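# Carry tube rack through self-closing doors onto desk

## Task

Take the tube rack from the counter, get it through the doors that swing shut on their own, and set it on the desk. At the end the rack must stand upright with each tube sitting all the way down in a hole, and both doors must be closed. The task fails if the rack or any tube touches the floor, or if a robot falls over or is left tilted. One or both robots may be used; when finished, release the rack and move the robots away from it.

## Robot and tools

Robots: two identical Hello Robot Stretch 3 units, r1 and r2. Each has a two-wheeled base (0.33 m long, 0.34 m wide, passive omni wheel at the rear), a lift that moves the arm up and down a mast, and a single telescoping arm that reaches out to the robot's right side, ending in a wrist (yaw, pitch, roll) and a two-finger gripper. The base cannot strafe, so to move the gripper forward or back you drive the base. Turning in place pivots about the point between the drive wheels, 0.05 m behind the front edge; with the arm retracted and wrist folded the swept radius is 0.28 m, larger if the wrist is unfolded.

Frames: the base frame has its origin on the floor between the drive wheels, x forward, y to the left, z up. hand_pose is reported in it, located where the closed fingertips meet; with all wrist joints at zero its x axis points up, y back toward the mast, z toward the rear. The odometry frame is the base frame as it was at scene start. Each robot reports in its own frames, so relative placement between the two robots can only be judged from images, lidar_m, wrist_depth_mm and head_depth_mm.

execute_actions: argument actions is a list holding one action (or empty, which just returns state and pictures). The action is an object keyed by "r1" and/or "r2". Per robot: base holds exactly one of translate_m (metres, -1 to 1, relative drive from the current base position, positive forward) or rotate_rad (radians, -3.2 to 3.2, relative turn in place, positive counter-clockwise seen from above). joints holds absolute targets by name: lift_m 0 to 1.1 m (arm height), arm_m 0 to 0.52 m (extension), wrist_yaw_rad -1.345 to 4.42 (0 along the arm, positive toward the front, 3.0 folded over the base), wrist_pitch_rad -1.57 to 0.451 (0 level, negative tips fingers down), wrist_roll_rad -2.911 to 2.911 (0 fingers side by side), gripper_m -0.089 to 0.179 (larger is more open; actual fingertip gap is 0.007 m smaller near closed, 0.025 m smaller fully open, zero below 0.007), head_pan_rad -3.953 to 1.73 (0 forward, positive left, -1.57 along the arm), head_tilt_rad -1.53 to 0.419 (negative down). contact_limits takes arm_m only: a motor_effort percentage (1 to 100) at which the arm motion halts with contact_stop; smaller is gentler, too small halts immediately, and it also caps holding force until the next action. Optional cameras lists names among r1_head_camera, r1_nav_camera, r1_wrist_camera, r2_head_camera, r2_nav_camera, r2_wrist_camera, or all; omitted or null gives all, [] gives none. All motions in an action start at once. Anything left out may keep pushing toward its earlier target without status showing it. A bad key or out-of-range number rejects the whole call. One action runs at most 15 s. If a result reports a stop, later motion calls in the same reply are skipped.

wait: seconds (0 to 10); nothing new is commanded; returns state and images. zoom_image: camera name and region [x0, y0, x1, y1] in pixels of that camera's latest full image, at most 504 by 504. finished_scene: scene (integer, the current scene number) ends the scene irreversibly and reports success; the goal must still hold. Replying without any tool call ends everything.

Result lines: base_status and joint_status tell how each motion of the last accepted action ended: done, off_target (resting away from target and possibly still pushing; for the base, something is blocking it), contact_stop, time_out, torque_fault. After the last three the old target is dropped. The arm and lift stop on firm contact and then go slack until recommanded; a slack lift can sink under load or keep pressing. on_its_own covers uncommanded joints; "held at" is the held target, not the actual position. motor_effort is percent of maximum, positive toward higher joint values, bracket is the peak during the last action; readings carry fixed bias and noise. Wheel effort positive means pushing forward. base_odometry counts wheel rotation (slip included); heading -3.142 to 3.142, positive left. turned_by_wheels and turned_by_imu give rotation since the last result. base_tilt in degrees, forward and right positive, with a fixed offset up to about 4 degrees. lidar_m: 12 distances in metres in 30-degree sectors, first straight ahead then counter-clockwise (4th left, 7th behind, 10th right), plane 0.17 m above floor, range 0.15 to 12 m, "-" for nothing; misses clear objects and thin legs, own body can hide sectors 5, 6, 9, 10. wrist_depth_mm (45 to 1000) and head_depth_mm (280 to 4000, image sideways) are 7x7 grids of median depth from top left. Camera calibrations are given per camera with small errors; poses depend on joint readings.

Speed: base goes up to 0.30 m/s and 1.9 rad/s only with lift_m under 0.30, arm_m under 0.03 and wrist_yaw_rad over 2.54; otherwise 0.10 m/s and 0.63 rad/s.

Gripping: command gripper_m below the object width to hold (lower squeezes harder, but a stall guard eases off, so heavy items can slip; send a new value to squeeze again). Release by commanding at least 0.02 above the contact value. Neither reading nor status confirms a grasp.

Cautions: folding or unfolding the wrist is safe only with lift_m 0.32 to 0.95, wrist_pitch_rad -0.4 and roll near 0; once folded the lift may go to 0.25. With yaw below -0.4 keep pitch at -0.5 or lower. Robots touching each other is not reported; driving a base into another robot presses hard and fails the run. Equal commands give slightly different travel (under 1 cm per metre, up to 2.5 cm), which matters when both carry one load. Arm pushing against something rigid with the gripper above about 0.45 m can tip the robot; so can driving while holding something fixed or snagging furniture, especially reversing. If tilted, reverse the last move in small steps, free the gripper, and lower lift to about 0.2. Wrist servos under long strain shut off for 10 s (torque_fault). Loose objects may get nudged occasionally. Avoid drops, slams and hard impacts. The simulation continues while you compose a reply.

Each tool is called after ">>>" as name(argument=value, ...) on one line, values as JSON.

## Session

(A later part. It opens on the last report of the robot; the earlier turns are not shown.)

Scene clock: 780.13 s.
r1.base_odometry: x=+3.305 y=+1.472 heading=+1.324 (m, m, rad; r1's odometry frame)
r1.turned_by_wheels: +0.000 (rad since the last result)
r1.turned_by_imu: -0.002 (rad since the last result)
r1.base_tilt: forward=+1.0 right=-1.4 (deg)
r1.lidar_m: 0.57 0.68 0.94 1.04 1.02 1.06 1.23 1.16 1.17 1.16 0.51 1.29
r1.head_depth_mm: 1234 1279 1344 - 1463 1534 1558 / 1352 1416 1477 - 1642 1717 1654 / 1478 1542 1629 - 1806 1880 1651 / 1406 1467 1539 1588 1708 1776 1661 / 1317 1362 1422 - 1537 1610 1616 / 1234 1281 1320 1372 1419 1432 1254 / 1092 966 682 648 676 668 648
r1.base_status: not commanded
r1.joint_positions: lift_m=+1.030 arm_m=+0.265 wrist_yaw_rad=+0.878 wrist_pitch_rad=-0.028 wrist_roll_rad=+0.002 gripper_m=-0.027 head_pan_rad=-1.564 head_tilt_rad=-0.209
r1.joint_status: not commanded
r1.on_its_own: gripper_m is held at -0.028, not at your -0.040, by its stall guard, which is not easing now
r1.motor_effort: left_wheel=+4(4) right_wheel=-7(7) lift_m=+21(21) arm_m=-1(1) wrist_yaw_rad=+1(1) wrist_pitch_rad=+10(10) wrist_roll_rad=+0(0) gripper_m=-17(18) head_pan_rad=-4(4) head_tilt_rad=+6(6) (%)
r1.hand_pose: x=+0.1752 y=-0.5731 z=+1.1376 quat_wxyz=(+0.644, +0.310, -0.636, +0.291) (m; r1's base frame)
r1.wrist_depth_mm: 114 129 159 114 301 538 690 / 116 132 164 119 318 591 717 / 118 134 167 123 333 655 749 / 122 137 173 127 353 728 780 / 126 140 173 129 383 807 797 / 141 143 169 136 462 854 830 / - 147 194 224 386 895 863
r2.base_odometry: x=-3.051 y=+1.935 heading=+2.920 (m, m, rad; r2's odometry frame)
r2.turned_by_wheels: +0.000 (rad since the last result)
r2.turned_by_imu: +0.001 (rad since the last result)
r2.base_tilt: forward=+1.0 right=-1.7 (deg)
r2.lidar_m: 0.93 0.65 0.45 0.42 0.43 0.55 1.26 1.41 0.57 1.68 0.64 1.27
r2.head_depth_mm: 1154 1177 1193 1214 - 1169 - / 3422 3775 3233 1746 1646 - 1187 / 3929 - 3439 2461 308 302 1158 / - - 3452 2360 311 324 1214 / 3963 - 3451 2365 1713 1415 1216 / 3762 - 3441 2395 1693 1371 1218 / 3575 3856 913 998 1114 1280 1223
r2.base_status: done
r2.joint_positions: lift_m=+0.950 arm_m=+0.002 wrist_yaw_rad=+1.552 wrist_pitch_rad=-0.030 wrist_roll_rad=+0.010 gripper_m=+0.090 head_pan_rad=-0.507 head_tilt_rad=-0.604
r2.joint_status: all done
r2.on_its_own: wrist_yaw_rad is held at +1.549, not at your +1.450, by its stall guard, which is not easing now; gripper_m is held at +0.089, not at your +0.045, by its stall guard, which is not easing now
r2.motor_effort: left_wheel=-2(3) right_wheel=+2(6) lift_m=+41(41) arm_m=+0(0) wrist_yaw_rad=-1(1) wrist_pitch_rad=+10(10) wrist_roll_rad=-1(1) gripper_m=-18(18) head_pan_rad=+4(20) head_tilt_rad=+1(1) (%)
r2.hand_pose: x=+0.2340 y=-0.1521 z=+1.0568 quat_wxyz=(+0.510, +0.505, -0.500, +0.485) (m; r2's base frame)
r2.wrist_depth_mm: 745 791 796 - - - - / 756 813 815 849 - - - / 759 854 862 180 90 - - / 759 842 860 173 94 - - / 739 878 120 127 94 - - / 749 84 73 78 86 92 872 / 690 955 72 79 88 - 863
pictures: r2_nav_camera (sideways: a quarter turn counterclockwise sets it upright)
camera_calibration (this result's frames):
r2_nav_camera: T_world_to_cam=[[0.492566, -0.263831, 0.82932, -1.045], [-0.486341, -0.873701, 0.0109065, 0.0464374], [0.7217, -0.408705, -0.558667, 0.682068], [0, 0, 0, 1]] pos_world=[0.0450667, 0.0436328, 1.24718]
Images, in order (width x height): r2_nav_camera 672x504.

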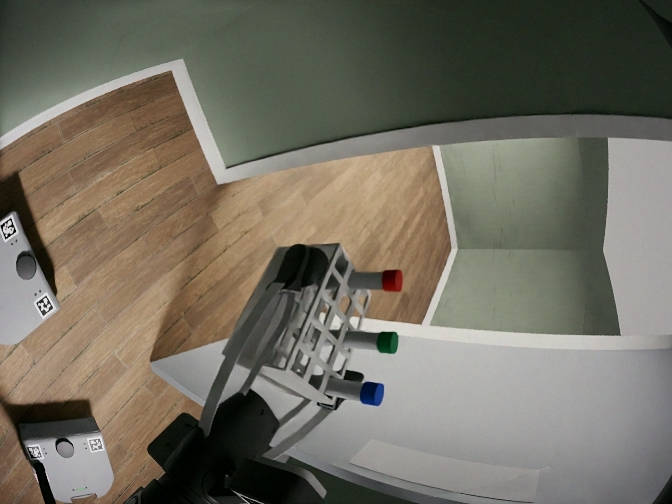

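>>> execute_actions(actions=[{"r2":{"base":{"translate_m":0.2}}}], cameras=[])

>>> execute_actions(actions=[{"r2":{"base":{"rotate_rad":-0.75},"joints":{"head_pan_rad":0}}}], cameras=["r2_nav_camera"])

Scene clock: 786.60 s.
r1.base_odometry: x=+3.305 y=+1.472 heading=+1.324 (m, m, rad; r1's odometry frame)
r1.turned_by_wheels: +0.000 (rad since the last result)
r1.turned_by_imu: -0.001 (rad since the last result)
r1.base_tilt: forward=+0.8 right=-1.4 (deg)
r1.lidar_m: 0.69 0.93 0.94 1.04 1.02 1.06 1.23 1.16 1.17 1.16 0.52 1.29
r1.head_depth_mm: 1243 1288 1335 - 1459 1527 1558 / 1366 1407 1459 - 1637 1719 1646 / 1484 1540 1624 - 1826 1885 1636 / 1412 1472 1527 1581 1715 1778 1650 / 1311 1358 1414 - 1541 1614 1605 / 1240 1267 1325 1351 1422 1418 1244 / 1093 972 679 647 677 670 646
r1.base_status: not commanded
r1.joint_positions: lift_m=+1.030 arm_m=+0.265 wrist_yaw_rad=+0.878 wrist_pitch_rad=-0.028 wrist_roll_rad=+0.002 gripper_m=-0.027 head_pan_rad=-1.564 head_tilt_rad=-0.209
r1.joint_status: not commanded
r1.on_its_own: gripper_m is held at -0.028, not at your -0.040, by its stall guard, which is not easing now
r1.motor_effort: left_wheel=+4(4) right_wheel=-8(7) lift_m=+21(21) arm_m=-1(1) wrist_yaw_rad=+1(1) wrist_pitch_rad=+10(10) wrist_roll_rad=+0(0) gripper_m=-18(18) head_pan_rad=-4(4) head_tilt_rad=+6(6) (%)
r1.hand_pose: x=+0.1752 y=-0.5731 z=+1.1376 quat_wxyz=(+0.644, +0.310, -0.636, +0.291) (m; r1's base frame)
r1.wrist_depth_mm: 114 129 160 113 300 542 684 / 116 132 164 118 317 592 722 / 118 134 168 123 334 659 729 / 121 138 173 127 352 736 783 / 126 141 172 129 383 800 805 / 141 143 169 136 463 835 838 / - 147 195 225 384 876 862
r2.base_odometry: x=-3.246 y=+1.979 heading=+2.919 (m, m, rad; r2's odometry frame)
r2.turned_by_wheels: +0.000 (rad since the last result)
r2.turned_by_imu: +0.000 (rad since the last result)
r2.base_tilt: forward=+1.0 right=-1.6 (deg)
r2.lidar_m: 0.73 0.67 0.46 0.44 0.44 0.58 1.32 0.72 0.69 0.60 0.68 3.58
r2.head_depth_mm: 3042 3287 3038 1423 - 1337 - / 3438 3721 3417 2355 1788 - 1189 / 3870 - 3440 2449 308 302 1164 / 3981 - 3479 2364 311 324 1214 / 3804 - 3486 2358 1716 1415 1228 / 3597 3958 3487 2261 961 1085 1195 / 3336 639 691 767 867 990 1136
r2.base_status: done
r2.joint_positions: lift_m=+0.950 arm_m=+0.002 wrist_yaw_rad=+1.552 wrist_pitch_rad=-0.030 wrist_roll_rad=+0.010 gripper_m=+0.090 head_pan_rad=-0.507 head_tilt_rad=-0.604
r2.joint_status: not commanded
r2.on_its_own: wrist_yaw_rad is held at +1.549, not at your +1.450, by its stall guard, which is not easing now; gripper_m is held at +0.089, not at your +0.045, by its stall guard, which is not easing now
r2.motor_effort: left_wheel=-2(3) right_wheel=+2(6) lift_m=+41(41) arm_m=+0(0) wrist_yaw_rad=-2(1) wrist_pitch_rad=+10(10) wrist_roll_rad=-1(1) gripper_m=-18(19) head_pan_rad=+3(3) head_tilt_rad=+1(1) (%)
r2.hand_pose: x=+0.2340 y=-0.1521 z=+1.0568 quat_wxyz=(+0.510, +0.505, -0.500, +0.485) (m; r2's base frame)
r2.wrist_depth_mm: 598 604 609 - - - - / 621 627 630 646 - - - / 621 645 647 180 91 - - / 650 663 654 173 93 - - / 665 677 120 127 94 - - / 700 84 73 79 85 92 - / 702 721 72 79 88 - -
pictures: none
No camera images: the call's "cameras" was empty. Leave "cameras" out to get every camera's image.

Scene clock: 788.73 s.
r1.base_odometry: x=+3.305 y=+1.472 heading=+1.324 (m, m, rad; r1's odometry frame)
r1.turned_by_wheels: +0.000 (rad since the last result)
r1.turned_by_imu: +0.000 (rad since the last result)
r1.base_tilt: forward=+0.8 right=-1.4 (deg)
r1.lidar_m: 0.69 0.93 0.94 1.04 1.02 1.06 1.23 1.16 1.17 1.16 0.51 1.29
r1.head_depth_mm: 1231 1288 1323 - 1466 1525 1560 / 1353 1413 1467 - 1620 1725 1634 / 1478 1537 1611 - 1826 1862 1649 / 1420 1480 1526 1574 1699 1777 1669 / 1315 1366 1426 - 1531 1612 1608 / 1233 1270 1317 1362 1422 1432 1250 / 1098 971 680 645 676 670 649
r1.base_status: not commanded
r1.joint_positions: lift_m=+1.030 arm_m=+0.265 wrist_yaw_rad=+0.878 wrist_pitch_rad=-0.028 wrist_roll_rad=+0.002 gripper_m=-0.027 head_pan_rad=-1.564 head_tilt_rad=-0.209
r1.joint_status: not commanded
r1.on_its_own: gripper_m is held at -0.028, not at your -0.040, by its stall guard, which is not easing now
r1.motor_effort: left_wheel=+4(4) right_wheel=-7(7) lift_m=+21(21) arm_m=-1(0) wrist_yaw_rad=+1(2) wrist_pitch_rad=+10(10) wrist_roll_rad=+0(0) gripper_m=-18(17) head_pan_rad=-4(4) head_tilt_rad=+6(6) (%)
r1.hand_pose: x=+0.1752 y=-0.5731 z=+1.1376 quat_wxyz=(+0.644, +0.310, -0.636, +0.291) (m; r1's base frame)
r1.wrist_depth_mm: 114 129 159 114 299 535 685 / 116 132 163 118 318 597 727 / 118 134 168 123 334 646 742 / 122 138 172 127 353 736 768 / 126 140 172 129 381 802 808 / 141 143 169 136 463 846 843 / - 146 195 224 383 877 874
r2.base_odometry: x=-3.246 y=+1.979 heading=+2.170 (m, m, rad; r2's odometry frame)
r2.turned_by_wheels: -0.750 (rad since the last result)
r2.turned_by_imu: -0.740 (rad since the last result)
r2.base_tilt: forward=+1.0 right=-1.7 (deg)
r2.lidar_m: 0.95 0.73 0.73 0.52 0.44 0.44 0.49 0.82 1.49 0.69 1.67 0.60
r2.head_depth_mm: 775 816 862 915 897 - 1134 / 933 995 1062 1147 1244 1352 1213 / 2940 1248 1377 1509 1623 1463 1218 / 3260 3635 3458 2355 1783 1454 1213 / 3631 - 3471 2381 1805 1449 1220 / 3981 - 3462 2368 1817 1452 1219 / 3746 - 3495 2361 1808 1457 1140
r2.base_status: done
r2.joint_positions: lift_m=+0.950 arm_m=+0.002 wrist_yaw_rad=+1.551 wrist_pitch_rad=-0.030 wrist_roll_rad=+0.010 gripper_m=+0.090 head_pan_rad=-0.007 head_tilt_rad=-0.604
r2.joint_status: all done
r2.on_its_own: wrist_yaw_rad is held at +1.549, not at your +1.450, by its stall guard, which is not easing now; gripper_m is held at +0.089, not at your +0.045, by its stall guard, which is not easing now
r2.motor_effort: left_wheel=+2(5) right_wheel=-3(6) lift_m=+41(41) arm_m=+0(0) wrist_yaw_rad=-1(1) wrist_pitch_rad=+10(10) wrist_roll_rad=-1(1) gripper_m=-19(19) head_pan_rad=+2(26) head_tilt_rad=+1(1) (%)
r2.hand_pose: x=+0.2340 y=-0.1522 z=+1.0568 quat_wxyz=(+0.510, +0.505, -0.500, +0.485) (m; r2's base frame)
r2.wrist_depth_mm: - - - - 618 413 341 / - - - - 524 422 348 / - - - 179 91 429 363 / - - - 173 93 434 - / - - 120 127 94 415 - / - 84 73 78 86 92 - / 628 - 72 79 88 417 -
pictures: r2_nav_camera (sideways: a quarter turn counterclockwise sets it upright)
camera_calibration (this result's frames):
r2_nav_camera: T_world_to_cam=[[0.558754, 0.00463499, 0.82932, -1.0454], [-0.00789331, -0.999909, 0.0109065, 0.0435189], [0.829296, -0.0126401, -0.558667, 0.681411], [0, 0, 0, 1]] pos_world=[0.0193757, 0.0569735, 1.24718]
Images, in order (width x height): r2_nav_camera 672x504.

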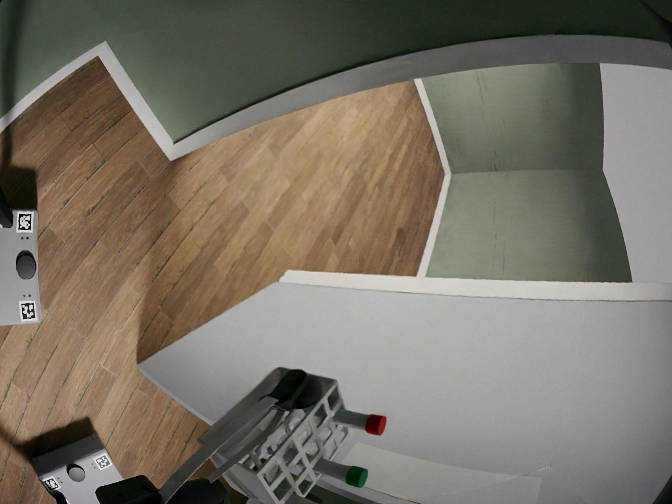

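>>> execute_actions(actions=[{"r2":{"base":{"rotate_rad":0.3}}}], cameras=[])

>>> execute_actions(actions=[{"r2":{"base":{"translate_m":0.45}}}], cameras=["r2_nav_camera"])

Scene clock: 793.60 s.
r1.base_odometry: x=+3.305 y=+1.472 heading=+1.324 (m, m, rad; r1's odometry frame)
r1.turned_by_wheels: +0.000 (rad since the last result)
r1.turned_by_imu: -0.001 (rad since the last result)
r1.base_tilt: forward=+0.9 right=-1.3 (deg)
r1.lidar_m: 0.69 0.93 0.94 1.04 1.02 1.06 1.23 1.16 1.17 1.16 0.51 1.28
r1.head_depth_mm: 1232 1282 1346 - 1469 1536 1547 / 1362 1423 1473 - 1644 1707 1638 / 1489 1538 1636 - 1823 1889 1640 / 1418 1464 1539 1568 1735 1759 1663 / 1326 1362 1417 - 1529 1625 1611 / 1221 1272 1321 1357 1418 1428 1261 / 1087 974 682 647 676 668 645
r1.base_status: not commanded
r1.joint_positions: lift_m=+1.030 arm_m=+0.265 wrist_yaw_rad=+0.878 wrist_pitch_rad=-0.028 wrist_roll_rad=+0.002 gripper_m=-0.027 head_pan_rad=-1.564 head_tilt_rad=-0.209
r1.joint_status: not commanded
r1.on_its_own: gripper_m is held at -0.028, not at your -0.040, by its stall guard, which is not easing now
r1.motor_effort: left_wheel=+4(4) right_wheel=-8(7) lift_m=+21(21) arm_m=-1(1) wrist_yaw_rad=+1(2) wrist_pitch_rad=+10(11) wrist_roll_rad=+0(0) gripper_m=-18(17) head_pan_rad=-4(4) head_tilt_rad=+6(6) (%)
r1.hand_pose: x=+0.1752 y=-0.5731 z=+1.1376 quat_wxyz=(+0.644, +0.310, -0.636, +0.291) (m; r1's base frame)
r1.wrist_depth_mm: 114 129 160 114 300 541 680 / 116 132 164 118 317 592 725 / 118 134 167 123 334 652 743 / 121 138 172 127 353 741 769 / 126 140 172 129 380 811 793 / 141 144 169 136 460 855 832 / - 146 195 224 387 888 873
r2.base_odometry: x=-3.246 y=+1.979 heading=+2.469 (m, m, rad; r2's odometry frame)
r2.turned_by_wheels: +0.300 (rad since the last result)
r2.turned_by_imu: +0.296 (rad since the last result)
r2.base_tilt: forward=+1.0 right=-1.8 (deg)
r2.lidar_m: 3.81 0.73 0.62 0.45 0.44 0.45 0.61 1.50 0.69 0.69 0.60 0.73
r2.head_depth_mm: 3116 3429 3476 2255 1459 - 1183 / 3607 3939 3419 2350 1783 1408 1210 / - - 3438 2362 1790 1449 1213 / 3900 - 3441 2380 1812 1450 1217 / 3749 - 3453 2351 1797 1410 1220 / 3513 3861 3059 823 928 1069 1194 / 572 617 687 766 866 994 1144
r2.base_status: done
r2.joint_positions: lift_m=+0.950 arm_m=+0.002 wrist_yaw_rad=+1.551 wrist_pitch_rad=-0.030 wrist_roll_rad=+0.010 gripper_m=+0.090 head_pan_rad=-0.007 head_tilt_rad=-0.604
r2.joint_status: not commanded
r2.on_its_own: wrist_yaw_rad is held at +1.549, not at your +1.450, by its stall guard, which is not easing now; gripper_m is held at +0.089, not at your +0.045, by its stall guard, which is not easing now
r2.motor_effort: left_wheel=-2(3) right_wheel=+3(6) lift_m=+42(41) arm_m=+0(1) wrist_yaw_rad=-2(2) wrist_pitch_rad=+10(9) wrist_roll_rad=-1(1) gripper_m=-18(19) head_pan_rad=+2(2) head_tilt_rad=+1(1) (%)
r2.hand_pose: x=+0.2340 y=-0.1522 z=+1.0568 quat_wxyz=(+0.510, +0.505, -0.500, +0.485) (m; r2's base frame)
r2.wrist_depth_mm: 552 651 - - - 671 449 / 572 642 - - 945 680 447 / 567 623 - 181 91 666 448 / 589 665 - 174 93 660 450 / 599 663 120 127 94 621 444 / 621 84 73 78 86 92 428 / 612 693 72 79 88 582 426
pictures: none
No camera images: the call's "cameras" was empty. Leave "cameras" out to get every camera's image.

Scene clock: 799.03 s.
r1.base_odometry: x=+3.305 y=+1.472 heading=+1.324 (m, m, rad; r1's odometry frame)
r1.turned_by_wheels: +0.000 (rad since the last result)
r1.turned_by_imu: -0.001 (rad since the last result)
r1.base_tilt: forward=+0.7 right=-1.4 (deg)
r1.lidar_m: 1.00 0.93 0.93 1.04 1.02 1.06 1.23 1.16 1.17 1.16 0.51 0.92
r1.head_depth_mm: 1235 1281 1333 - 1461 1534 1551 / 1362 1429 1475 - 1624 1754 1630 / 1478 1539 1615 - 1822 1881 1648 / 1406 1465 1538 1586 1724 1769 1656 / 1307 1360 1416 - 1543 1634 1607 / 1235 1276 1317 1364 1420 1434 1260 / 1094 970 679 644 674 671 649
r1.base_status: not commanded
r1.joint_positions: lift_m=+1.030 arm_m=+0.265 wrist_yaw_rad=+0.878 wrist_pitch_rad=-0.028 wrist_roll_rad=+0.002 gripper_m=-0.027 head_pan_rad=-1.564 head_tilt_rad=-0.209
r1.joint_status: not commanded
r1.on_its_own: gripper_m is held at -0.028, not at your -0.040, by its stall guard, which is not easing now
r1.motor_effort: left_wheel=+4(4) right_wheel=-7(8) lift_m=+21(21) arm_m=-1(1) wrist_yaw_rad=+1(2) wrist_pitch_rad=+10(11) wrist_roll_rad=+0(0) gripper_m=-17(17) head_pan_rad=-4(4) head_tilt_rad=+6(6) (%)
r1.hand_pose: x=+0.1752 y=-0.5731 z=+1.1376 quat_wxyz=(+0.644, +0.310, -0.636, +0.291) (m; r1's base frame)
r1.wrist_depth_mm: 114 129 159 114 301 532 686 / 116 132 163 118 318 596 707 / 118 135 168 122 333 661 734 / 121 138 172 127 350 739 767 / 126 140 172 129 385 795 806 / 141 144 169 136 461 854 843 / - 146 194 224 386 900 854
r2.base_odometry: x=-3.598 y=+2.260 heading=+2.469 (m, m, rad; r2's odometry frame)
r2.turned_by_wheels: +0.000 (rad since the last result)
r2.turned_by_imu: +0.002 (rad since the last result)
r2.base_tilt: forward=+1.0 right=-1.6 (deg)
r2.lidar_m: 3.47 0.34 0.34 0.49 0.67 0.69 0.94 0.93 0.54 0.52 0.53 0.72
r2.head_depth_mm: 2912 3138 3173 2355 1852 - 1180 / 3334 3580 3388 2352 1795 1408 1219 / 3676 - 3421 2355 1796 1455 1213 / 3508 3910 3428 2357 1792 1450 1211 / 3310 3617 3491 2364 1796 1453 1214 / 3170 3491 3489 2370 1802 1460 1220 / 3003 3317 3495 2370 1800 1460 1168
r2.base_status: done
r2.joint_positions: lift_m=+0.950 arm_m=+0.002 wrist_yaw_rad=+1.551 wrist_pitch_rad=-0.030 wrist_roll_rad=+0.010 gripper_m=+0.090 head_pan_rad=-0.007 head_tilt_rad=-0.604
r2.joint_status: not commanded
r2.on_its_own: wrist_yaw_rad is held at +1.549, not at your +1.450, by its stall guard, which is not easing now; gripper_m is held at +0.089, not at your +0.045, by its stall guard, which is not easing now
r2.motor_effort: left_wheel=-2(3) right_wheel=+2(7) lift_m=+41(41) arm_m=+0(0) wrist_yaw_rad=-2(2) wrist_pitch_rad=+10(10) wrist_roll_rad=-1(1) gripper_m=-19(18) head_pan_rad=+3(2) head_tilt_rad=+1(1) (%)
r2.hand_pose: x=+0.2340 y=-0.1522 z=+1.0568 quat_wxyz=(+0.510, +0.505, -0.500, +0.485) (m; r2's base frame)
r2.wrist_depth_mm: - - - - - 639 432 / - - - - - 653 431 / - - - 180 90 656 439 / - - - 173 94 675 434 / - - 120 127 93 588 427 / - 84 73 78 86 92 417 / - - 72 79 88 571 415
pictures: r2_nav_camera (sideways: a quarter turn counterclockwise sets it upright)
camera_calibration (this result's frames):
r2_nav_camera: T_world_to_cam=[[0.558754, 0.00465585, 0.82932, -1.0454], [-0.007856, -0.99991, 0.0109065, 0.0435186], [0.829296, -0.0126092, -0.558667, 0.681411], [0, 0, 0, 1]] pos_world=[0.0193736, 0.056974, 1.24718]
Images, in order (width x height): r2_nav_camera 672x504.

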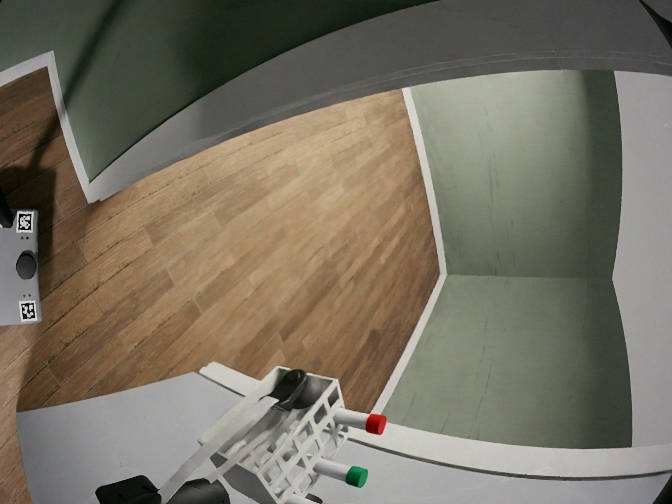

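>>> execute_actions(actions=[{"r2":{"base":{"rotate_rad":-0.12}}}], cameras=[])

>>> execute_actions(actions=[{"r2":{"base":{"translate_m":0.45}}}], cameras=["r2_nav_camera"])

Scene clock: 803.17 s.
r1.base_odometry: x=+3.305 y=+1.472 heading=+1.324 (m, m, rad; r1's odometry frame)
r1.turned_by_wheels: +0.000 (rad since the last result)
r1.turned_by_imu: -0.001 (rad since the last result)
r1.base_tilt: forward=+0.9 right=-1.5 (deg)
r1.lidar_m: 1.01 0.93 0.94 1.04 1.02 1.06 1.23 1.16 1.17 1.16 0.51 0.92
r1.head_depth_mm: 1237 1287 1340 - 1471 1523 1555 / 1356 1423 1464 - 1646 1710 1645 / 1479 1544 1613 - 1829 1875 1635 / 1416 1458 1525 1578 1712 1770 1652 / 1310 1378 1419 - 1546 1626 1609 / 1234 1276 1318 1365 1422 1431 1254 / 1088 972 679 647 676 671 646
r1.base_status: not commanded
r1.joint_positions: lift_m=+1.030 arm_m=+0.265 wrist_yaw_rad=+0.878 wrist_pitch_rad=-0.028 wrist_roll_rad=+0.002 gripper_m=-0.027 head_pan_rad=-1.564 head_tilt_rad=-0.209
r1.joint_status: not commanded
r1.on_its_own: gripper_m is held at -0.028, not at your -0.040, by its stall guard, which is not easing now
r1.motor_effort: left_wheel=+4(4) right_wheel=-7(8) lift_m=+21(21) arm_m=-1(1) wrist_yaw_rad=+2(1) wrist_pitch_rad=+10(10) wrist_roll_rad=+0(0) gripper_m=-18(18) head_pan_rad=-4(4) head_tilt_rad=+6(6) (%)
r1.hand_pose: x=+0.1752 y=-0.5731 z=+1.1376 quat_wxyz=(+0.644, +0.310, -0.636, +0.291) (m; r1's base frame)
r1.wrist_depth_mm: 114 129 159 113 302 543 682 / 115 132 163 119 317 596 715 / 118 135 167 123 331 654 746 / 121 138 172 127 350 725 779 / 126 140 172 129 378 807 796 / 141 144 168 136 465 840 832 / - 146 195 224 384 882 871
r2.base_odometry: x=-3.598 y=+2.260 heading=+2.349 (m, m, rad; r2's odometry frame)
r2.turned_by_wheels: -0.120 (rad since the last result)
r2.turned_by_imu: -0.119 (rad since the last result)
r2.base_tilt: forward=+1.0 right=-1.7 (deg)
r2.lidar_m: 3.15 0.35 0.34 0.44 0.66 0.67 0.84 1.77 0.92 0.52 0.52 0.65
r2.head_depth_mm: 2593 2823 2956 2357 1831 - 1183 / 2882 3154 3230 2351 1794 1411 1216 / 3269 3562 3400 2348 1804 1444 1218 / 3661 - 3425 2362 1791 1445 1214 / 3551 3897 3448 2352 1795 1449 1217 / 3292 3605 3410 2384 1804 1449 1223 / 3108 3421 3493 2368 1806 1458 1221
r2.base_status: done
r2.joint_positions: lift_m=+0.950 arm_m=+0.002 wrist_yaw_rad=+1.551 wrist_pitch_rad=-0.030 wrist_roll_rad=+0.010 gripper_m=+0.090 head_pan_rad=-0.007 head_tilt_rad=-0.604
r2.joint_status: not commanded
r2.on_its_own: wrist_yaw_rad is held at +1.549, not at your +1.450, by its stall guard, which is not easing now; gripper_m is held at +0.089, not at your +0.045, by its stall guard, which is not easing now
r2.motor_effort: left_wheel=+2(4) right_wheel=-3(6) lift_m=+41(41) arm_m=-1(1) wrist_yaw_rad=-1(1) wrist_pitch_rad=+10(10) wrist_roll_rad=-1(1) gripper_m=-18(19) head_pan_rad=+3(1) head_tilt_rad=+1(1) (%)
r2.hand_pose: x=+0.2340 y=-0.1522 z=+1.0568 quat_wxyz=(+0.510, +0.505, -0.500, +0.485) (m; r2's base frame)
r2.wrist_depth_mm: - - - - - 513 366 / - - - - 686 520 370 / - - - 180 90 534 374 / - - - 174 93 530 373 / - - 120 128 94 488 376 / - 84 73 78 85 92 364 / - - 72 79 87 486 370
pictures: none
No camera images: the call's "cameras" was empty. Leave "cameras" out to get every camera's image.

Scene clock: 808.63 s.
r1.base_odometry: x=+3.305 y=+1.472 heading=+1.324 (m, m, rad; r1's odometry frame)
r1.turned_by_wheels: +0.000 (rad since the last result)
r1.turned_by_imu: -0.001 (rad since the last result)
r1.base_tilt: forward=+0.8 right=-1.5 (deg)
r1.lidar_m: 1.01 0.93 0.94 1.03 1.02 1.06 1.23 1.16 1.17 1.16 0.51 1.29
r1.head_depth_mm: 1223 1295 1337 - 1466 1546 1561 / 1363 1418 1466 - 1642 1711 1633 / 1486 1556 1626 - 1829 1876 1656 / 1411 1469 1512 1587 1712 1764 1657 / 1310 1364 1432 - 1540 1619 1609 / 1237 1273 1324 1359 1416 1439 1252 / 1089 978 678 646 675 671 648
r1.base_status: not commanded
r1.joint_positions: lift_m=+1.030 arm_m=+0.265 wrist_yaw_rad=+0.878 wrist_pitch_rad=-0.028 wrist_roll_rad=+0.002 gripper_m=-0.027 head_pan_rad=-1.564 head_tilt_rad=-0.209
r1.joint_status: not commanded
r1.on_its_own: gripper_m is held at -0.028, not at your -0.040, by its stall guard, which is not easing now
r1.motor_effort: left_wheel=+4(4) right_wheel=-7(7) lift_m=+22(21) arm_m=-1(1) wrist_yaw_rad=+1(1) wrist_pitch_rad=+10(10) wrist_roll_rad=+0(0) gripper_m=-19(17) head_pan_rad=-3(4) head_tilt_rad=+6(6) (%)
r1.hand_pose: x=+0.1752 y=-0.5731 z=+1.1376 quat_wxyz=(+0.644, +0.310, -0.636, +0.291) (m; r1's base frame)
r1.wrist_depth_mm: 114 129 160 114 300 546 686 / 115 132 164 118 315 606 727 / 118 135 168 122 336 652 742 / 122 137 172 127 352 720 762 / 126 140 172 129 385 799 806 / 141 144 169 136 462 836 839 / - 147 195 225 387 892 863
r2.base_odometry: x=-3.914 y=+2.580 heading=+2.350 (m, m, rad; r2's odometry frame)
r2.turned_by_wheels: +0.000 (rad since the last result)
r2.turned_by_imu: +0.002 (rad since the last result)
r2.base_tilt: forward=+1.0 right=-1.7 (deg)
r2.lidar_m: 2.80 3.25 3.31 2.29 0.32 0.94 1.19 0.75 0.49 0.45 0.46 0.56
r2.head_depth_mm: 2314 2493 2698 2356 1849 - 1183 / 2591 2776 2980 2347 1788 1403 1208 / 2894 3213 3259 2369 1787 1448 1216 / 3331 3677 3403 2360 1793 1452 1216 / 3143 3446 3463 2362 1812 1456 1219 / 2969 3243 3391 2386 1805 1452 1223 / 2796 3038 3251 2374 1811 1460 1218
r2.base_status: done
r2.joint_positions: lift_m=+0.950 arm_m=+0.002 wrist_yaw_rad=+1.551 wrist_pitch_rad=-0.030 wrist_roll_rad=+0.010 gripper_m=+0.090 head_pan_rad=-0.007 head_tilt_rad=-0.604
r2.joint_status: not commanded
r2.on_its_own: wrist_yaw_rad is held at +1.549, not at your +1.450, by its stall guard, which is not easing now; gripper_m is held at +0.089, not at your +0.045, by its stall guard, which is not easing now
r2.motor_effort: left_wheel=+2(5) right_wheel=-3(4) lift_m=+41(41) arm_m=-1(1) wrist_yaw_rad=-1(0) wrist_pitch_rad=+10(10) wrist_roll_rad=-1(1) gripper_m=-18(19) head_pan_rad=+2(4) head_tilt_rad=+1(1) (%)
r2.hand_pose: x=+0.2340 y=-0.1522 z=+1.0568 quat_wxyz=(+0.510, +0.505, -0.500, +0.485) (m; r2's base frame)
r2.wrist_depth_mm: - - - - - - 293 / - - - - - - 301 / - - - 181 90 - 301 / - - - 173 93 - 306 / - - 120 128 94 - 314 / - 84 73 78 86 92 300 / - - 72 79 88 379 303
pictures: r2_nav_camera (sideways: a quarter turn counterclockwise sets it upright)
camera_calibration (this result's frames):
r2_nav_camera: T_world_to_cam=[[0.558754, 0.00465882, 0.82932, -1.0454], [-0.00785067, -0.99991, 0.0109065, 0.0435186], [0.829296, -0.0126048, -0.558667, 0.681411], [0, 0, 0, 1]] pos_world=[0.0193733, 0.0569741, 1.24718]
Images, in order (width x height): r2_nav_camera 672x504.

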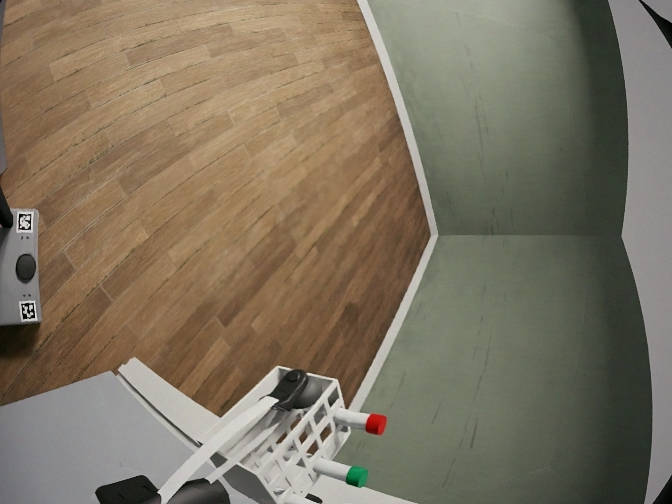

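>>> execute_actions(actions=[{"r2":{"base":{"rotate_rad":0.3}}}], cameras=[])

>>> execute_actions(actions=[{"r2":{"base":{"translate_m":0.8},"joints":{"head_tilt_rad":-0.4}}}], cameras=["r2_nav_camera"])

Scene clock: 812.77 s.
r1.base_odometry: x=+3.305 y=+1.472 heading=+1.324 (m, m, rad; r1's odometry frame)
r1.turned_by_wheels: +0.000 (rad since the last result)
r1.turned_by_imu: -0.001 (rad since the last result)
r1.base_tilt: forward=+0.9 right=-1.4 (deg)
r1.lidar_m: 1.00 0.93 0.93 1.04 1.02 1.06 1.23 1.16 1.17 1.16 0.51 1.25
r1.head_depth_mm: 1248 1291 1335 - 1476 1531 1545 / 1359 1417 1472 - 1631 1702 1638 / 1483 1547 1612 - 1816 1891 1656 / 1409 1470 1540 1586 1726 1772 1665 / 1315 1372 1416 - 1544 1626 1621 / 1231 1265 1318 1358 1418 1425 1255 / 1095 976 679 646 679 672 647
r1.base_status: not commanded
r1.joint_positions: lift_m=+1.030 arm_m=+0.265 wrist_yaw_rad=+0.878 wrist_pitch_rad=-0.028 wrist_roll_rad=+0.002 gripper_m=-0.027 head_pan_rad=-1.564 head_tilt_rad=-0.209
r1.joint_status: not commanded
r1.on_its_own: gripper_m is held at -0.028, not at your -0.040, by its stall guard, which is not easing now
r1.motor_effort: left_wheel=+4(4) right_wheel=-8(8) lift_m=+21(21) arm_m=-1(1) wrist_yaw_rad=+2(1) wrist_pitch_rad=+10(10) wrist_roll_rad=+0(0) gripper_m=-17(17) head_pan_rad=-4(4) head_tilt_rad=+6(6) (%)
r1.hand_pose: x=+0.1752 y=-0.5731 z=+1.1376 quat_wxyz=(+0.644, +0.310, -0.636, +0.291) (m; r1's base frame)
r1.wrist_depth_mm: 114 129 159 114 300 540 693 / 116 132 164 119 319 595 724 / 118 135 167 123 334 652 737 / 122 138 172 127 351 736 756 / 126 141 172 129 380 804 794 / 141 144 169 136 460 840 840 / - 146 196 225 388 871 854
r2.base_odometry: x=-3.914 y=+2.580 heading=+2.649 (m, m, rad; r2's odometry frame)
r2.turned_by_wheels: +0.300 (rad since the last result)
r2.turned_by_imu: +0.296 (rad since the last result)
r2.base_tilt: forward=+1.0 right=-1.6 (deg)
r2.lidar_m: 3.28 3.26 3.02 0.31 0.31 1.04 1.65 0.56 0.45 0.45 0.50 2.44
r2.head_depth_mm: 3133 3448 3388 2345 1850 - 1182 / 3132 3456 3404 2329 1800 1410 1220 / 3015 3356 3425 2363 1793 1448 1218 / 2917 3207 3430 2382 1791 1453 1217 / 2800 3092 3303 2371 1798 1452 1214 / 2742 3023 3275 2363 1805 1465 1212 / 2656 2921 3178 2386 1812 1455 1221
r2.base_status: done
r2.joint_positions: lift_m=+0.950 arm_m=+0.002 wrist_yaw_rad=+1.551 wrist_pitch_rad=-0.030 wrist_roll_rad=+0.010 gripper_m=+0.090 head_pan_rad=-0.007 head_tilt_rad=-0.604
r2.joint_status: not commanded
r2.on_its_own: wrist_yaw_rad is held at +1.549, not at your +1.450, by its stall guard, which is not easing now; gripper_m is held at +0.089, not at your +0.045, by its stall guard, which is not easing now
r2.motor_effort: left_wheel=-2(4) right_wheel=+3(6) lift_m=+41(42) arm_m=+0(0) wrist_yaw_rad=-2(1) wrist_pitch_rad=+10(10) wrist_roll_rad=-1(1) gripper_m=-18(18) head_pan_rad=+2(3) head_tilt_rad=+1(1) (%)
r2.hand_pose: x=+0.2340 y=-0.1522 z=+1.0568 quat_wxyz=(+0.510, +0.505, -0.500, +0.485) (m; r2's base frame)
r2.wrist_depth_mm: - - - - - - - / - - - - - - - / - - - 180 91 - - / - - - 172 94 - - / - - 120 127 94 - - / - 84 73 78 86 92 - / - - 72 79 88 - -
pictures: none
No camera images: the call's "cameras" was empty. Leave "cameras" out to get every camera's image.

Scene clock: 821.70 s.
r1.base_odometry: x=+3.305 y=+1.472 heading=+1.324 (m, m, rad; r1's odometry frame)
r1.turned_by_wheels: +0.000 (rad since the last result)
r1.turned_by_imu: -0.002 (rad since the last result)
r1.base_tilt: forward=+0.8 right=-1.5 (deg)
r1.lidar_m: 1.00 0.93 0.94 1.04 1.02 1.06 1.23 1.16 1.17 1.16 0.51 1.28
r1.head_depth_mm: 1241 1289 1336 - 1443 1526 1562 / 1365 1418 1474 - 1648 1715 1649 / 1471 1548 1603 - 1819 1899 1648 / 1410 1476 1534 1578 1722 1787 1659 / 1310 1371 1431 - 1526 1631 1617 / 1233 1272 1322 1364 1424 1429 1248 / 1092 971 680 647 677 669 650
r1.base_status: not commanded
r1.joint_positions: lift_m=+1.030 arm_m=+0.265 wrist_yaw_rad=+0.878 wrist_pitch_rad=-0.028 wrist_roll_rad=+0.002 gripper_m=-0.027 head_pan_rad=-1.564 head_tilt_rad=-0.209
r1.joint_status: not commanded
r1.on_its_own: gripper_m is held at -0.028, not at your -0.040, by its stall guard, which is not easing now
r1.motor_effort: left_wheel=+4(4) right_wheel=-7(7) lift_m=+21(21) arm_m=-1(1) wrist_yaw_rad=+1(1) wrist_pitch_rad=+10(11) wrist_roll_rad=+0(0) gripper_m=-17(17) head_pan_rad=-4(4) head_tilt_rad=+6(6) (%)
r1.hand_pose: x=+0.1752 y=-0.5731 z=+1.1376 quat_wxyz=(+0.644, +0.310, -0.636, +0.291) (m; r1's base frame)
r1.wrist_depth_mm: 114 129 160 114 302 546 686 / 116 132 163 119 318 592 721 / 118 134 168 123 335 649 743 / 122 137 172 127 353 726 776 / 126 141 171 129 379 806 794 / 141 143 169 136 458 831 832 / - 146 195 224 384 891 869
r2.base_odometry: x=-4.619 y=+2.958 heading=+2.649 (m, m, rad; r2's odometry frame)
r2.turned_by_wheels: +0.000 (rad since the last result)
r2.turned_by_imu: +0.003 (rad since the last result)
r2.base_tilt: forward=+1.1 right=-1.6 (deg)
r2.lidar_m: 2.51 2.50 2.78 2.75 1.52 0.87 1.42 0.70 0.71 1.15 1.94 2.15
r2.head_depth_mm: 2460 2665 2922 3078 2304 1779 - / 2411 2584 2806 3032 2305 1712 1374 / 2297 2488 2676 2884 2303 1723 1373 / 2241 2391 2593 2826 2312 1716 1370 / 2164 2345 2524 2720 2288 1727 1376 / 2117 2258 2425 2611 2303 1722 1377 / 2043 2191 2380 2533 2293 1727 1373
r2.base_status: done
r2.joint_positions: lift_m=+0.950 arm_m=+0.002 wrist_yaw_rad=+1.551 wrist_pitch_rad=-0.030 wrist_roll_rad=+0.010 gripper_m=+0.090 head_pan_rad=-0.007 head_tilt_rad=-0.408
r2.joint_status: all done
r2.on_its_own: wrist_yaw_rad is held at +1.549, not at your +1.450, by its stall guard, which is not easing now; gripper_m is held at +0.089, not at your +0.045, by its stall guard, which is not easing now
r2.motor_effort: left_wheel=-2(3) right_wheel=+2(7) lift_m=+41(41) arm_m=+0(1) wrist_yaw_rad=-2(2) wrist_pitch_rad=+10(10) wrist_roll_rad=-1(1) gripper_m=-18(18) head_pan_rad=+3(3) head_tilt_rad=+2(16) (%)
r2.hand_pose: x=+0.2340 y=-0.1522 z=+1.0568 quat_wxyz=(+0.510, +0.505, -0.500, +0.485) (m; r2's base frame)
r2.wrist_depth_mm: - - - - - - - / - - - - - - - / - - - 181 90 - - / - - - 172 94 - - / - - 120 127 94 - - / - 84 73 78 86 92 - / - - 72 79 88 - -
pictures: r2_nav_camera (sideways: a quarter turn counterclockwise sets it upright)
camera_calibration (this result's frames):
r2_nav_camera: T_world_to_cam=[[0.386996, 0.0059345, 0.922062, -1.16532], [-0.00981374, -0.999896, 0.0105543, 0.0439863], [0.922029, -0.0131334, -0.386898, 0.457342], [0, 0, 0, 1]] pos_world=[0.0297234, 0.0569038, 1.25098]
Images, in order (width x height): r2_nav_camera 672x504.

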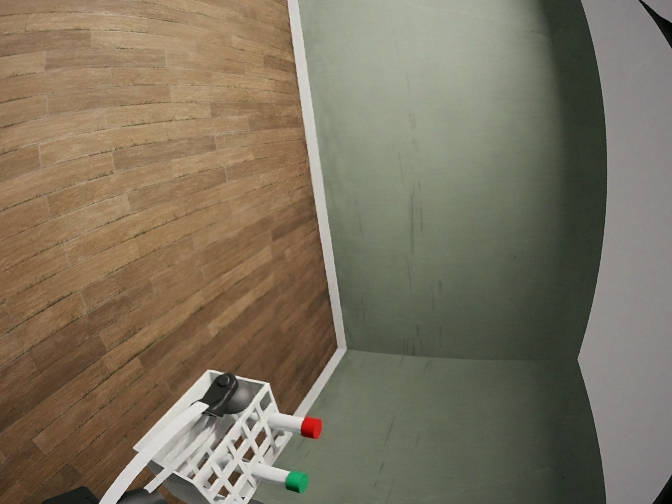

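>>> execute_actions(actions=[{"r1":{"base":{"translate_m":0.1},"joints":{"arm_m":0.24,"wrist_yaw_rad":0.8}},"r2":{"joints":{"head_pan_rad":1.4}}}], cameras=["r2_nav_camera"])

>>> execute_actions(actions=[{"r1":{"base":{"translate_m":0.08},"joints":{"arm_m":0.22,"wrist_yaw_rad":0.75}},"r2":{"joints":{"head_pan_rad":-1.5}}}], cameras=["r2_nav_camera"])

>>> execute_actions(actions=[{"r1":{"joints":{"gripper_m":0.1}}}], cameras=[])

>>> execute_actions(actions=[{"r1":{"base":{"translate_m":-0.2},"joints":{"arm_m":0.0}}}], cameras=["r1_nav_camera"])

Scene clock: 827.60 s.
r1.base_odometry: x=+3.329 y=+1.569 heading=+1.324 (m, m, rad; r1's odometry frame)
r1.turned_by_wheels: +0.000 (rad since the last result)
r1.turned_by_imu: +0.000 (rad since the last result)
r1.base_tilt: forward=+0.8 right=-1.5 (deg)
r1.lidar_m: 0.92 0.85 0.86 1.07 1.09 1.12 1.30 1.24 1.25 0.83 0.51 1.20
r1.head_depth_mm: 1329 1389 1426 - 1577 1636 1623 / 1465 1508 1565 - 1766 1845 1646 / 1441 1496 1574 - - 1823 1645 / 1341 1391 1463 1510 - 1687 1658 / 1252 1291 1351 - 1448 1529 1566 / 1169 1143 1084 1042 978 943 909 / 729 700 500 578 632 584 606
r1.base_status: done
r1.joint_positions: lift_m=+1.030 arm_m=+0.240 wrist_yaw_rad=+0.804 wrist_pitch_rad=-0.029 wrist_roll_rad=+0.002 gripper_m=-0.028 head_pan_rad=-1.564 head_tilt_rad=-0.209
r1.joint_status: all done
r1.on_its_own: gripper_m is held at -0.028, not at your -0.040, by its stall guard, which is not easing now
r1.motor_effort: left_wheel=+4(7) right_wheel=-7(10) lift_m=+21(22) arm_m=-7(12) wrist_yaw_rad=-3(16) wrist_pitch_rad=+11(10) wrist_roll_rad=+0(0) gripper_m=-17(19) head_pan_rad=-4(4) head_tilt_rad=+6(6) (%)
r1.hand_pose: x=+0.1626 y=-0.5626 z=+1.1374 quat_wxyz=(+0.654, +0.287, -0.647, +0.267) (m; r1's base frame)
r1.wrist_depth_mm: 116 131 160 111 284 471 683 / 118 133 164 115 298 504 707 / 121 136 168 121 314 561 743 / 125 140 173 199 331 612 766 / 129 143 173 127 355 670 782 / - 147 170 135 411 737 829 / - 149 195 223 361 870 863
r2.base_odometry: x=-4.619 y=+2.958 heading=+2.649 (m, m, rad; r2's odometry frame)
r2.turned_by_wheels: +0.000 (rad since the last result)
r2.turned_by_imu: +0.000 (rad since the last result)
r2.base_tilt: forward=+1.0 right=-1.6 (deg)
r2.lidar_m: 2.51 2.50 2.78 2.76 1.52 0.87 1.25 0.70 0.71 1.15 1.93 2.15
r2.head_depth_mm: 3010 3170 3322 3286 2297 1726 1377 / 3036 3295 3645 3480 2303 1721 1374 / 2897 3120 3398 3464 2306 1719 1376 / 2757 2926 3127 3216 2290 1723 1370 / 2599 2791 2961 3184 2286 1720 1374 / 2496 2650 2834 3050 2304 1723 1375 / 2380 2529 2624 2882 2320 1729 1411
r2.base_status: not commanded
r2.joint_positions: lift_m=+0.950 arm_m=+0.002 wrist_yaw_rad=+1.551 wrist_pitch_rad=-0.030 wrist_roll_rad=+0.010 gripper_m=+0.090 head_pan_rad=+1.393 head_tilt_rad=-0.408
r2.joint_status: all done
r2.on_its_own: wrist_yaw_rad is held at +1.549, not at your +1.450, by its stall guard, which is not easing now; gripper_m is held at +0.089, not at your +0.045, by its stall guard, which is not easing now
r2.motor_effort: left_wheel=-2(2) right_wheel=+2(2) lift_m=+41(41) arm_m=+0(0) wrist_yaw_rad=-2(1) wrist_pitch_rad=+10(10) wrist_roll_rad=-1(1) gripper_m=-18(18) head_pan_rad=+2(32) head_tilt_rad=+3(3) (%)
r2.hand_pose: x=+0.2340 y=-0.1522 z=+1.0568 quat_wxyz=(+0.510, +0.505, -0.500, +0.485) (m; r2's base frame)
r2.wrist_depth_mm: - - - - - - - / - - - - - - - / - - - 181 90 - - / - - - 173 94 - - / - - 120 127 94 - - / - 85 73 78 85 92 - / - - 72 79 88 - -
pictures: r2_nav_camera (sideways: a quarter turn counterclockwise sets it upright)
camera_calibration (this result's frames):
r2_nav_camera: T_world_to_cam=[[0.0600286, 0.382356, 0.922063, -1.16333], [0.983632, -0.179879, 0.0105543, 0.0379263], [0.169895, 0.906337, -0.386895, 0.461926], [0, 0, 0, 1]] pos_world=[-0.0459519, 0.0329652, 1.25098]
Images, in order (width x height): r2_nav_camera 672x504.

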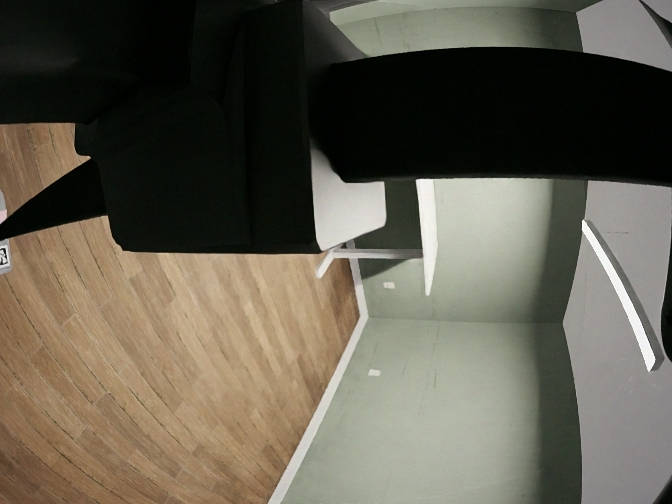

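Scene clock: 829.50 s.
r1.base_odometry: x=+3.349 y=+1.647 heading=+1.324 (m, m, rad; r1's odometry frame)
r1.turned_by_wheels: +0.000 (rad since the last result)
r1.turned_by_imu: +0.000 (rad since the last result)
r1.base_tilt: forward=+0.8 right=-1.3 (deg)
r1.lidar_m: 0.85 0.78 0.79 1.00 1.13 1.17 1.36 1.30 1.32 0.71 0.50 1.15
r1.head_depth_mm: 1399 1449 1508 - 1657 1732 1621 / 1466 1528 1618 - 1829 1873 1661 / 1383 1451 1509 - - 1776 1664 / 1287 1333 1404 1453 - 1619 1612 / 1186 1229 1276 - - 1292 1254 / 864 849 828 813 693 688 780 / 610 599 530 569 578 573 566
r1.base_status: done
r1.joint_positions: lift_m=+1.030 arm_m=+0.221 wrist_yaw_rad=+0.729 wrist_pitch_rad=-0.029 wrist_roll_rad=+0.002 gripper_m=-0.027 head_pan_rad=-1.564 head_tilt_rad=-0.209
r1.joint_status: wrist_yaw_rad off_target (ended at +0.729, target +0.750); the others done
r1.on_its_own: gripper_m is held at -0.028, not at your -0.040, by its stall guard, which is not easing now; wrist_yaw_rad is at rest, and its effort (+17) is outside its rest range (-12 to +12)
r1.motor_effort: left_wheel=-1(8) right_wheel=-1(7) lift_m=+22(21) arm_m=-12(14) wrist_yaw_rad=+17(20) wrist_pitch_rad=+11(11) wrist_roll_rad=+0(0) gripper_m=-20(21) head_pan_rad=-4(4) head_tilt_rad=+6(6) (%)
r1.hand_pose: x=+0.1488 y=-0.5563 z=+1.1375 quat_wxyz=(+0.664, +0.262, -0.657, +0.242) (m; r1's base frame)
r1.wrist_depth_mm: 114 129 158 112 277 458 692 / 117 132 162 116 293 492 716 / 120 135 166 121 311 539 746 / 124 138 171 126 325 594 773 / 142 142 171 129 353 653 802 / 901 145 168 136 415 733 834 / 934 147 194 222 355 861 888
r2.base_odometry: x=-4.619 y=+2.958 heading=+2.649 (m, m, rad; r2's odometry frame)
r2.turned_by_wheels: +0.000 (rad since the last result)
r2.turned_by_imu: +0.000 (rad since the last result)
r2.base_tilt: forward=+1.0 right=-1.7 (deg)
r2.lidar_m: 2.51 2.50 2.79 2.76 1.52 0.87 1.17 0.70 0.71 1.15 1.94 2.15
r2.head_depth_mm: 1111 1141 1179 1211 1259 1299 - / 1384 1431 1489 1542 1610 1605 - / 1703 1808 1926 2102 2103 1720 1371 / 1674 1802 1945 2112 2235 1718 1372 / 1647 1766 1903 2055 2210 1723 1420 / 1613 1724 1859 2021 2130 1727 - / 1583 1685 1803 1961 2092 1721 1453
r2.base_status: not commanded
r2.joint_positions: lift_m=+0.950 arm_m=+0.002 wrist_yaw_rad=+1.551 wrist_pitch_rad=-0.030 wrist_roll_rad=+0.010 gripper_m=+0.090 head_pan_rad=-1.493 head_tilt_rad=-0.408
r2.joint_status: all done
r2.on_its_own: wrist_yaw_rad is held at +1.549, not at your +1.450, by its stall guard, which is not easing now; gripper_m is held at +0.089, not at your +0.045, by its stall guard, which is not easing now
r2.motor_effort: left_wheel=-2(2) right_wheel=+2(2) lift_m=+41(41) arm_m=+0(0) wrist_yaw_rad=-1(2) wrist_pitch_rad=+10(10) wrist_roll_rad=-1(1) gripper_m=-19(18) head_pan_rad=-2(31) head_tilt_rad=+3(3) (%)
r2.hand_pose: x=+0.2340 y=-0.1522 z=+1.0568 quat_wxyz=(+0.510, +0.505, -0.500, +0.485) (m; r2's base frame)
r2.wrist_depth_mm: - - - - - - - / - - - - - - - / - - - 181 90 - - / - - - 173 93 - - / - - 120 127 94 - - / - 84 73 78 86 92 - / - - 72 79 87 - -
pictures: r2_nav_camera (sideways: a quarter turn counterclockwise sets it upright)
camera_calibration (this result's frames):
r2_nav_camera: T_world_to_cam=[[0.0387683, -0.385093, 0.922063, -1.1632], [-0.997119, -0.0751115, 0.0105543, 0.0500089], [0.0651932, -0.919816, -0.386895, 0.462565], [0, 0, 0, 1]] pos_world=[0.064804, -0.0187072, 1.25098]
Images, in order (width x height): r2_nav_camera 672x504.

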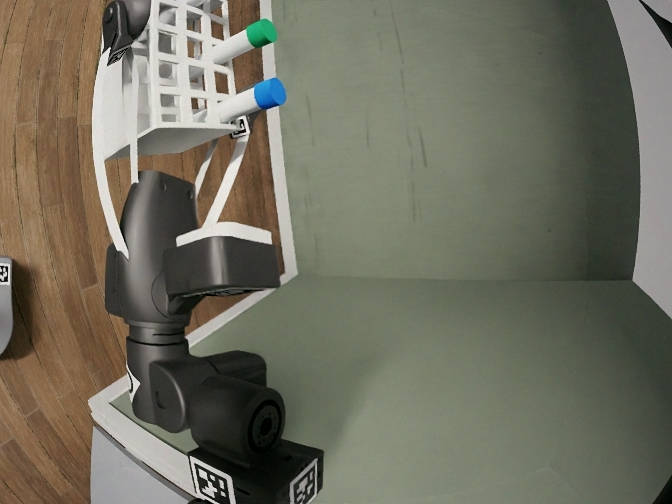

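Scene clock: 831.70 s.
r1.base_odometry: x=+3.349 y=+1.647 heading=+1.324 (m, m, rad; r1's odometry frame)
r1.turned_by_wheels: +0.000 (rad since the last result)
r1.turned_by_imu: -0.001 (rad since the last result)
r1.base_tilt: forward=+0.8 right=-1.5 (deg)
r1.lidar_m: 0.85 0.78 0.79 0.99 1.14 1.17 1.37 1.30 1.32 1.00 0.65 1.15
r1.head_depth_mm: 1401 1437 1510 - 1654 1728 1632 / 1484 1552 1627 - 1829 1873 1651 / 1380 1444 1515 - - 1765 1640 / 1284 1336 1395 1459 - 1610 1611 / 1189 1233 1285 - - 1416 1439 / 1025 1047 1058 1076 1086 1110 1139 / 864 871 883 899 908 923 935
r1.base_status: not commanded
r1.joint_positions: lift_m=+1.030 arm_m=+0.220 wrist_yaw_rad=+0.747 wrist_pitch_rad=-0.025 wrist_roll_rad=+0.002 gripper_m=+0.100 head_pan_rad=-1.564 head_tilt_rad=-0.209
r1.joint_status: all done
r1.motor_effort: left_wheel=-1(2) right_wheel=+1(3) lift_m=+22(21) arm_m=-6(12) wrist_yaw_rad=+2(17) wrist_pitch_rad=+9(10) wrist_roll_rad=+0(0) gripper_m=+1(81) head_pan_rad=-4(4) head_tilt_rad=+6(6) (%)
r1.hand_pose: x=+0.1522 y=-0.5529 z=+1.1385 quat_wxyz=(+0.661, +0.267, -0.655, +0.249) (m; r1's base frame)
r1.wrist_depth_mm: 275 289 340 395 473 578 667 / 286 292 351 408 490 613 707 / 550 305 360 423 511 647 734 / 846 314 375 437 533 690 750 / 890 324 394 455 536 738 783 / 929 328 404 475 562 821 830 / 980 357 419 497 616 776 882
r2.base_odometry: x=-4.619 y=+2.958 heading=+2.649 (m, m, rad; r2's odometry frame)
r2.turned_by_wheels: +0.000 (rad since the last result)
r2.turned_by_imu: +0.000 (rad since the last result)
r2.base_tilt: forward=+1.0 right=-1.6 (deg)
r2.lidar_m: 2.52 2.50 2.78 2.76 1.52 0.87 0.99 0.70 0.71 1.15 1.93 2.15
r2.head_depth_mm: 1109 1146 1178 1215 1254 1298 - / 1380 1429 1490 1549 1615 1603 - / 1698 1811 1935 2109 2097 1717 1378 / 1676 1797 1956 2119 2224 1719 1373 / 1643 1771 1912 2066 2190 1723 1415 / 1616 1722 1853 1997 2135 1714 - / 1579 1692 1806 1954 2106 1727 1458
r2.base_status: not commanded
r2.joint_positions: lift_m=+0.950 arm_m=+0.002 wrist_yaw_rad=+1.551 wrist_pitch_rad=-0.030 wrist_roll_rad=+0.010 gripper_m=+0.090 head_pan_rad=-1.493 head_tilt_rad=-0.408
r2.joint_status: not commanded
r2.on_its_own: wrist_yaw_rad is held at +1.549, not at your +1.450, by its stall guard, which is not easing now; gripper_m is held at +0.089, not at your +0.045, by its stall guard, which is not easing now
r2.motor_effort: left_wheel=-2(2) right_wheel=+2(2) lift_m=+41(42) arm_m=+0(0) wrist_yaw_rad=-1(1) wrist_pitch_rad=+10(10) wrist_roll_rad=-1(1) gripper_m=-19(18) head_pan_rad=-3(2) head_tilt_rad=+3(3) (%)
r2.hand_pose: x=+0.2340 y=-0.1522 z=+1.0568 quat_wxyz=(+0.510, +0.505, -0.500, +0.485) (m; r2's base frame)
r2.wrist_depth_mm: - - - - - - - / - - - - - - - / - - - 181 90 - - / - - - 172 94 - - / - - 121 128 94 - - / - 84 73 78 86 92 - / - - 72 79 88 - -
pictures: none
No camera images: the call's "cameras" was empty. Leave "cameras" out to get every camera's image.

Scene clock: 834.67 s.
r1.base_odometry: x=+3.300 y=+1.453 heading=+1.324 (m, m, rad; r1's odometry frame)
r1.turned_by_wheels: +0.000 (rad since the last result)
r1.turned_by_imu: -0.002 (rad since the last result)
r1.base_tilt: forward=+0.8 right=-1.3 (deg)
r1.lidar_m: 1.02 0.94 0.95 1.02 1.02 1.05 1.21 1.14 1.16 1.37 1.27 1.28
r1.head_depth_mm: 1216 1268 1321 1387 1443 - - / 1342 1386 1464 1529 1604 - - / 1478 1542 1613 1704 1787 - - / 1429 1476 1550 1623 1705 1786 - / 1331 1377 1446 1507 1556 - - / 1243 1291 1338 1395 1420 - - / 1168 1214 1254 1304 1327 - -
r1.base_status: done
r1.joint_positions: lift_m=+1.030 arm_m=+0.000 wrist_yaw_rad=+0.748 wrist_pitch_rad=-0.024 wrist_roll_rad=+0.002 gripper_m=+0.100 head_pan_rad=-1.564 head_tilt_rad=-0.209
r1.joint_status: all done
r1.motor_effort: left_wheel=+0(4) right_wheel=+0(2) lift_m=+21(21) arm_m=-7(7) wrist_yaw_rad=+1(3) wrist_pitch_rad=+9(9) wrist_roll_rad=+0(0) gripper_m=+1(1) head_pan_rad=-4(4) head_tilt_rad=+7(6) (%)
r1.hand_pose: x=+0.1524 y=-0.3327 z=+1.1387 quat_wxyz=(+0.661, +0.267, -0.655, +0.250) (m; r1's base frame)
r1.wrist_depth_mm: - - - 978 973 965 958 / - - - - - 988 981 / - - - - - - - / - - - - - - - / - - - - - - - / - - - - - - - / - - - - - - -
r2.base_odometry: x=-4.619 y=+2.958 heading=+2.649 (m, m, rad; r2's odometry frame)
r2.turned_by_wheels: +0.000 (rad since the last result)
r2.turned_by_imu: +0.000 (rad since the last result)
r2.base_tilt: forward=+0.9 right=-1.7 (deg)
r2.lidar_m: 2.52 2.51 2.78 2.76 1.52 0.87 0.73 0.70 0.71 1.15 1.94 2.15
r2.head_depth_mm: 1111 1145 1179 1211 1256 1299 - / 1386 1445 1485 1549 1607 1594 - / 1703 1815 1932 2103 2097 1725 1375 / 1686 1809 1955 2108 2218 1728 1370 / 1647 1753 1913 2048 2195 1717 1408 / 1604 1724 1852 2014 2152 1719 - / 1579 1688 1814 1956 2089 1723 1452
r2.base_status: not commanded
r2.joint_positions: lift_m=+0.950 arm_m=+0.002 wrist_yaw_rad=+1.551 wrist_pitch_rad=-0.030 wrist_roll_rad=+0.010 gripper_m=+0.090 head_pan_rad=-1.493 head_tilt_rad=-0.408
r2.joint_status: not commanded
r2.on_its_own: wrist_yaw_rad is held at +1.549, not at your +1.450, by its stall guard, which is not easing now; gripper_m is held at +0.089, not at your +0.045, by its stall guard, which is not easing now
r2.motor_effort: left_wheel=-2(2) right_wheel=+2(2) lift_m=+41(41) arm_m=+0(0) wrist_yaw_rad=-1(2) wrist_pitch_rad=+10(10) wrist_roll_rad=-1(1) gripper_m=-19(18) head_pan_rad=-2(2) head_tilt_rad=+3(3) (%)
r2.hand_pose: x=+0.2340 y=-0.1522 z=+1.0568 quat_wxyz=(+0.510, +0.505, -0.500, +0.485) (m; r2's base frame)
r2.wrist_depth_mm: - - - - - - - / - - - - - - - / - - - 181 91 - - / - - - 173 93 - - / - - 121 127 94 - - / - 84 73 78 85 92 - / - - 72 79 88 - -
pictures: r1_nav_camera (sideways: a quarter turn counterclockwise sets it upright)
camera_calibration (this result's frames):
r1_nav_camera: T_world_to_cam=[[-0.0535305, -0.241731, 0.968866, -1.21609], [-0.998279, 0.036238, -0.0461142, 0.113455], [-0.0239625, -0.969666, -0.243255, 0.272665], [0, 0, 0, 1]] pos_world=[0.054695, -0.0336846, 1.24979]
Images, in order (width x height): r1_nav_camera 672x504.

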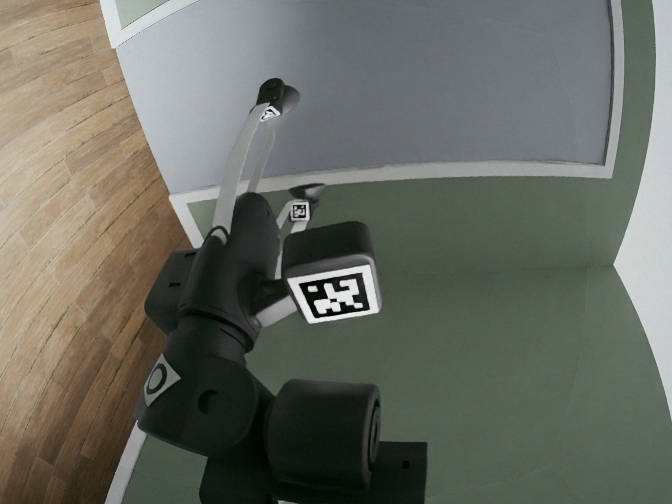

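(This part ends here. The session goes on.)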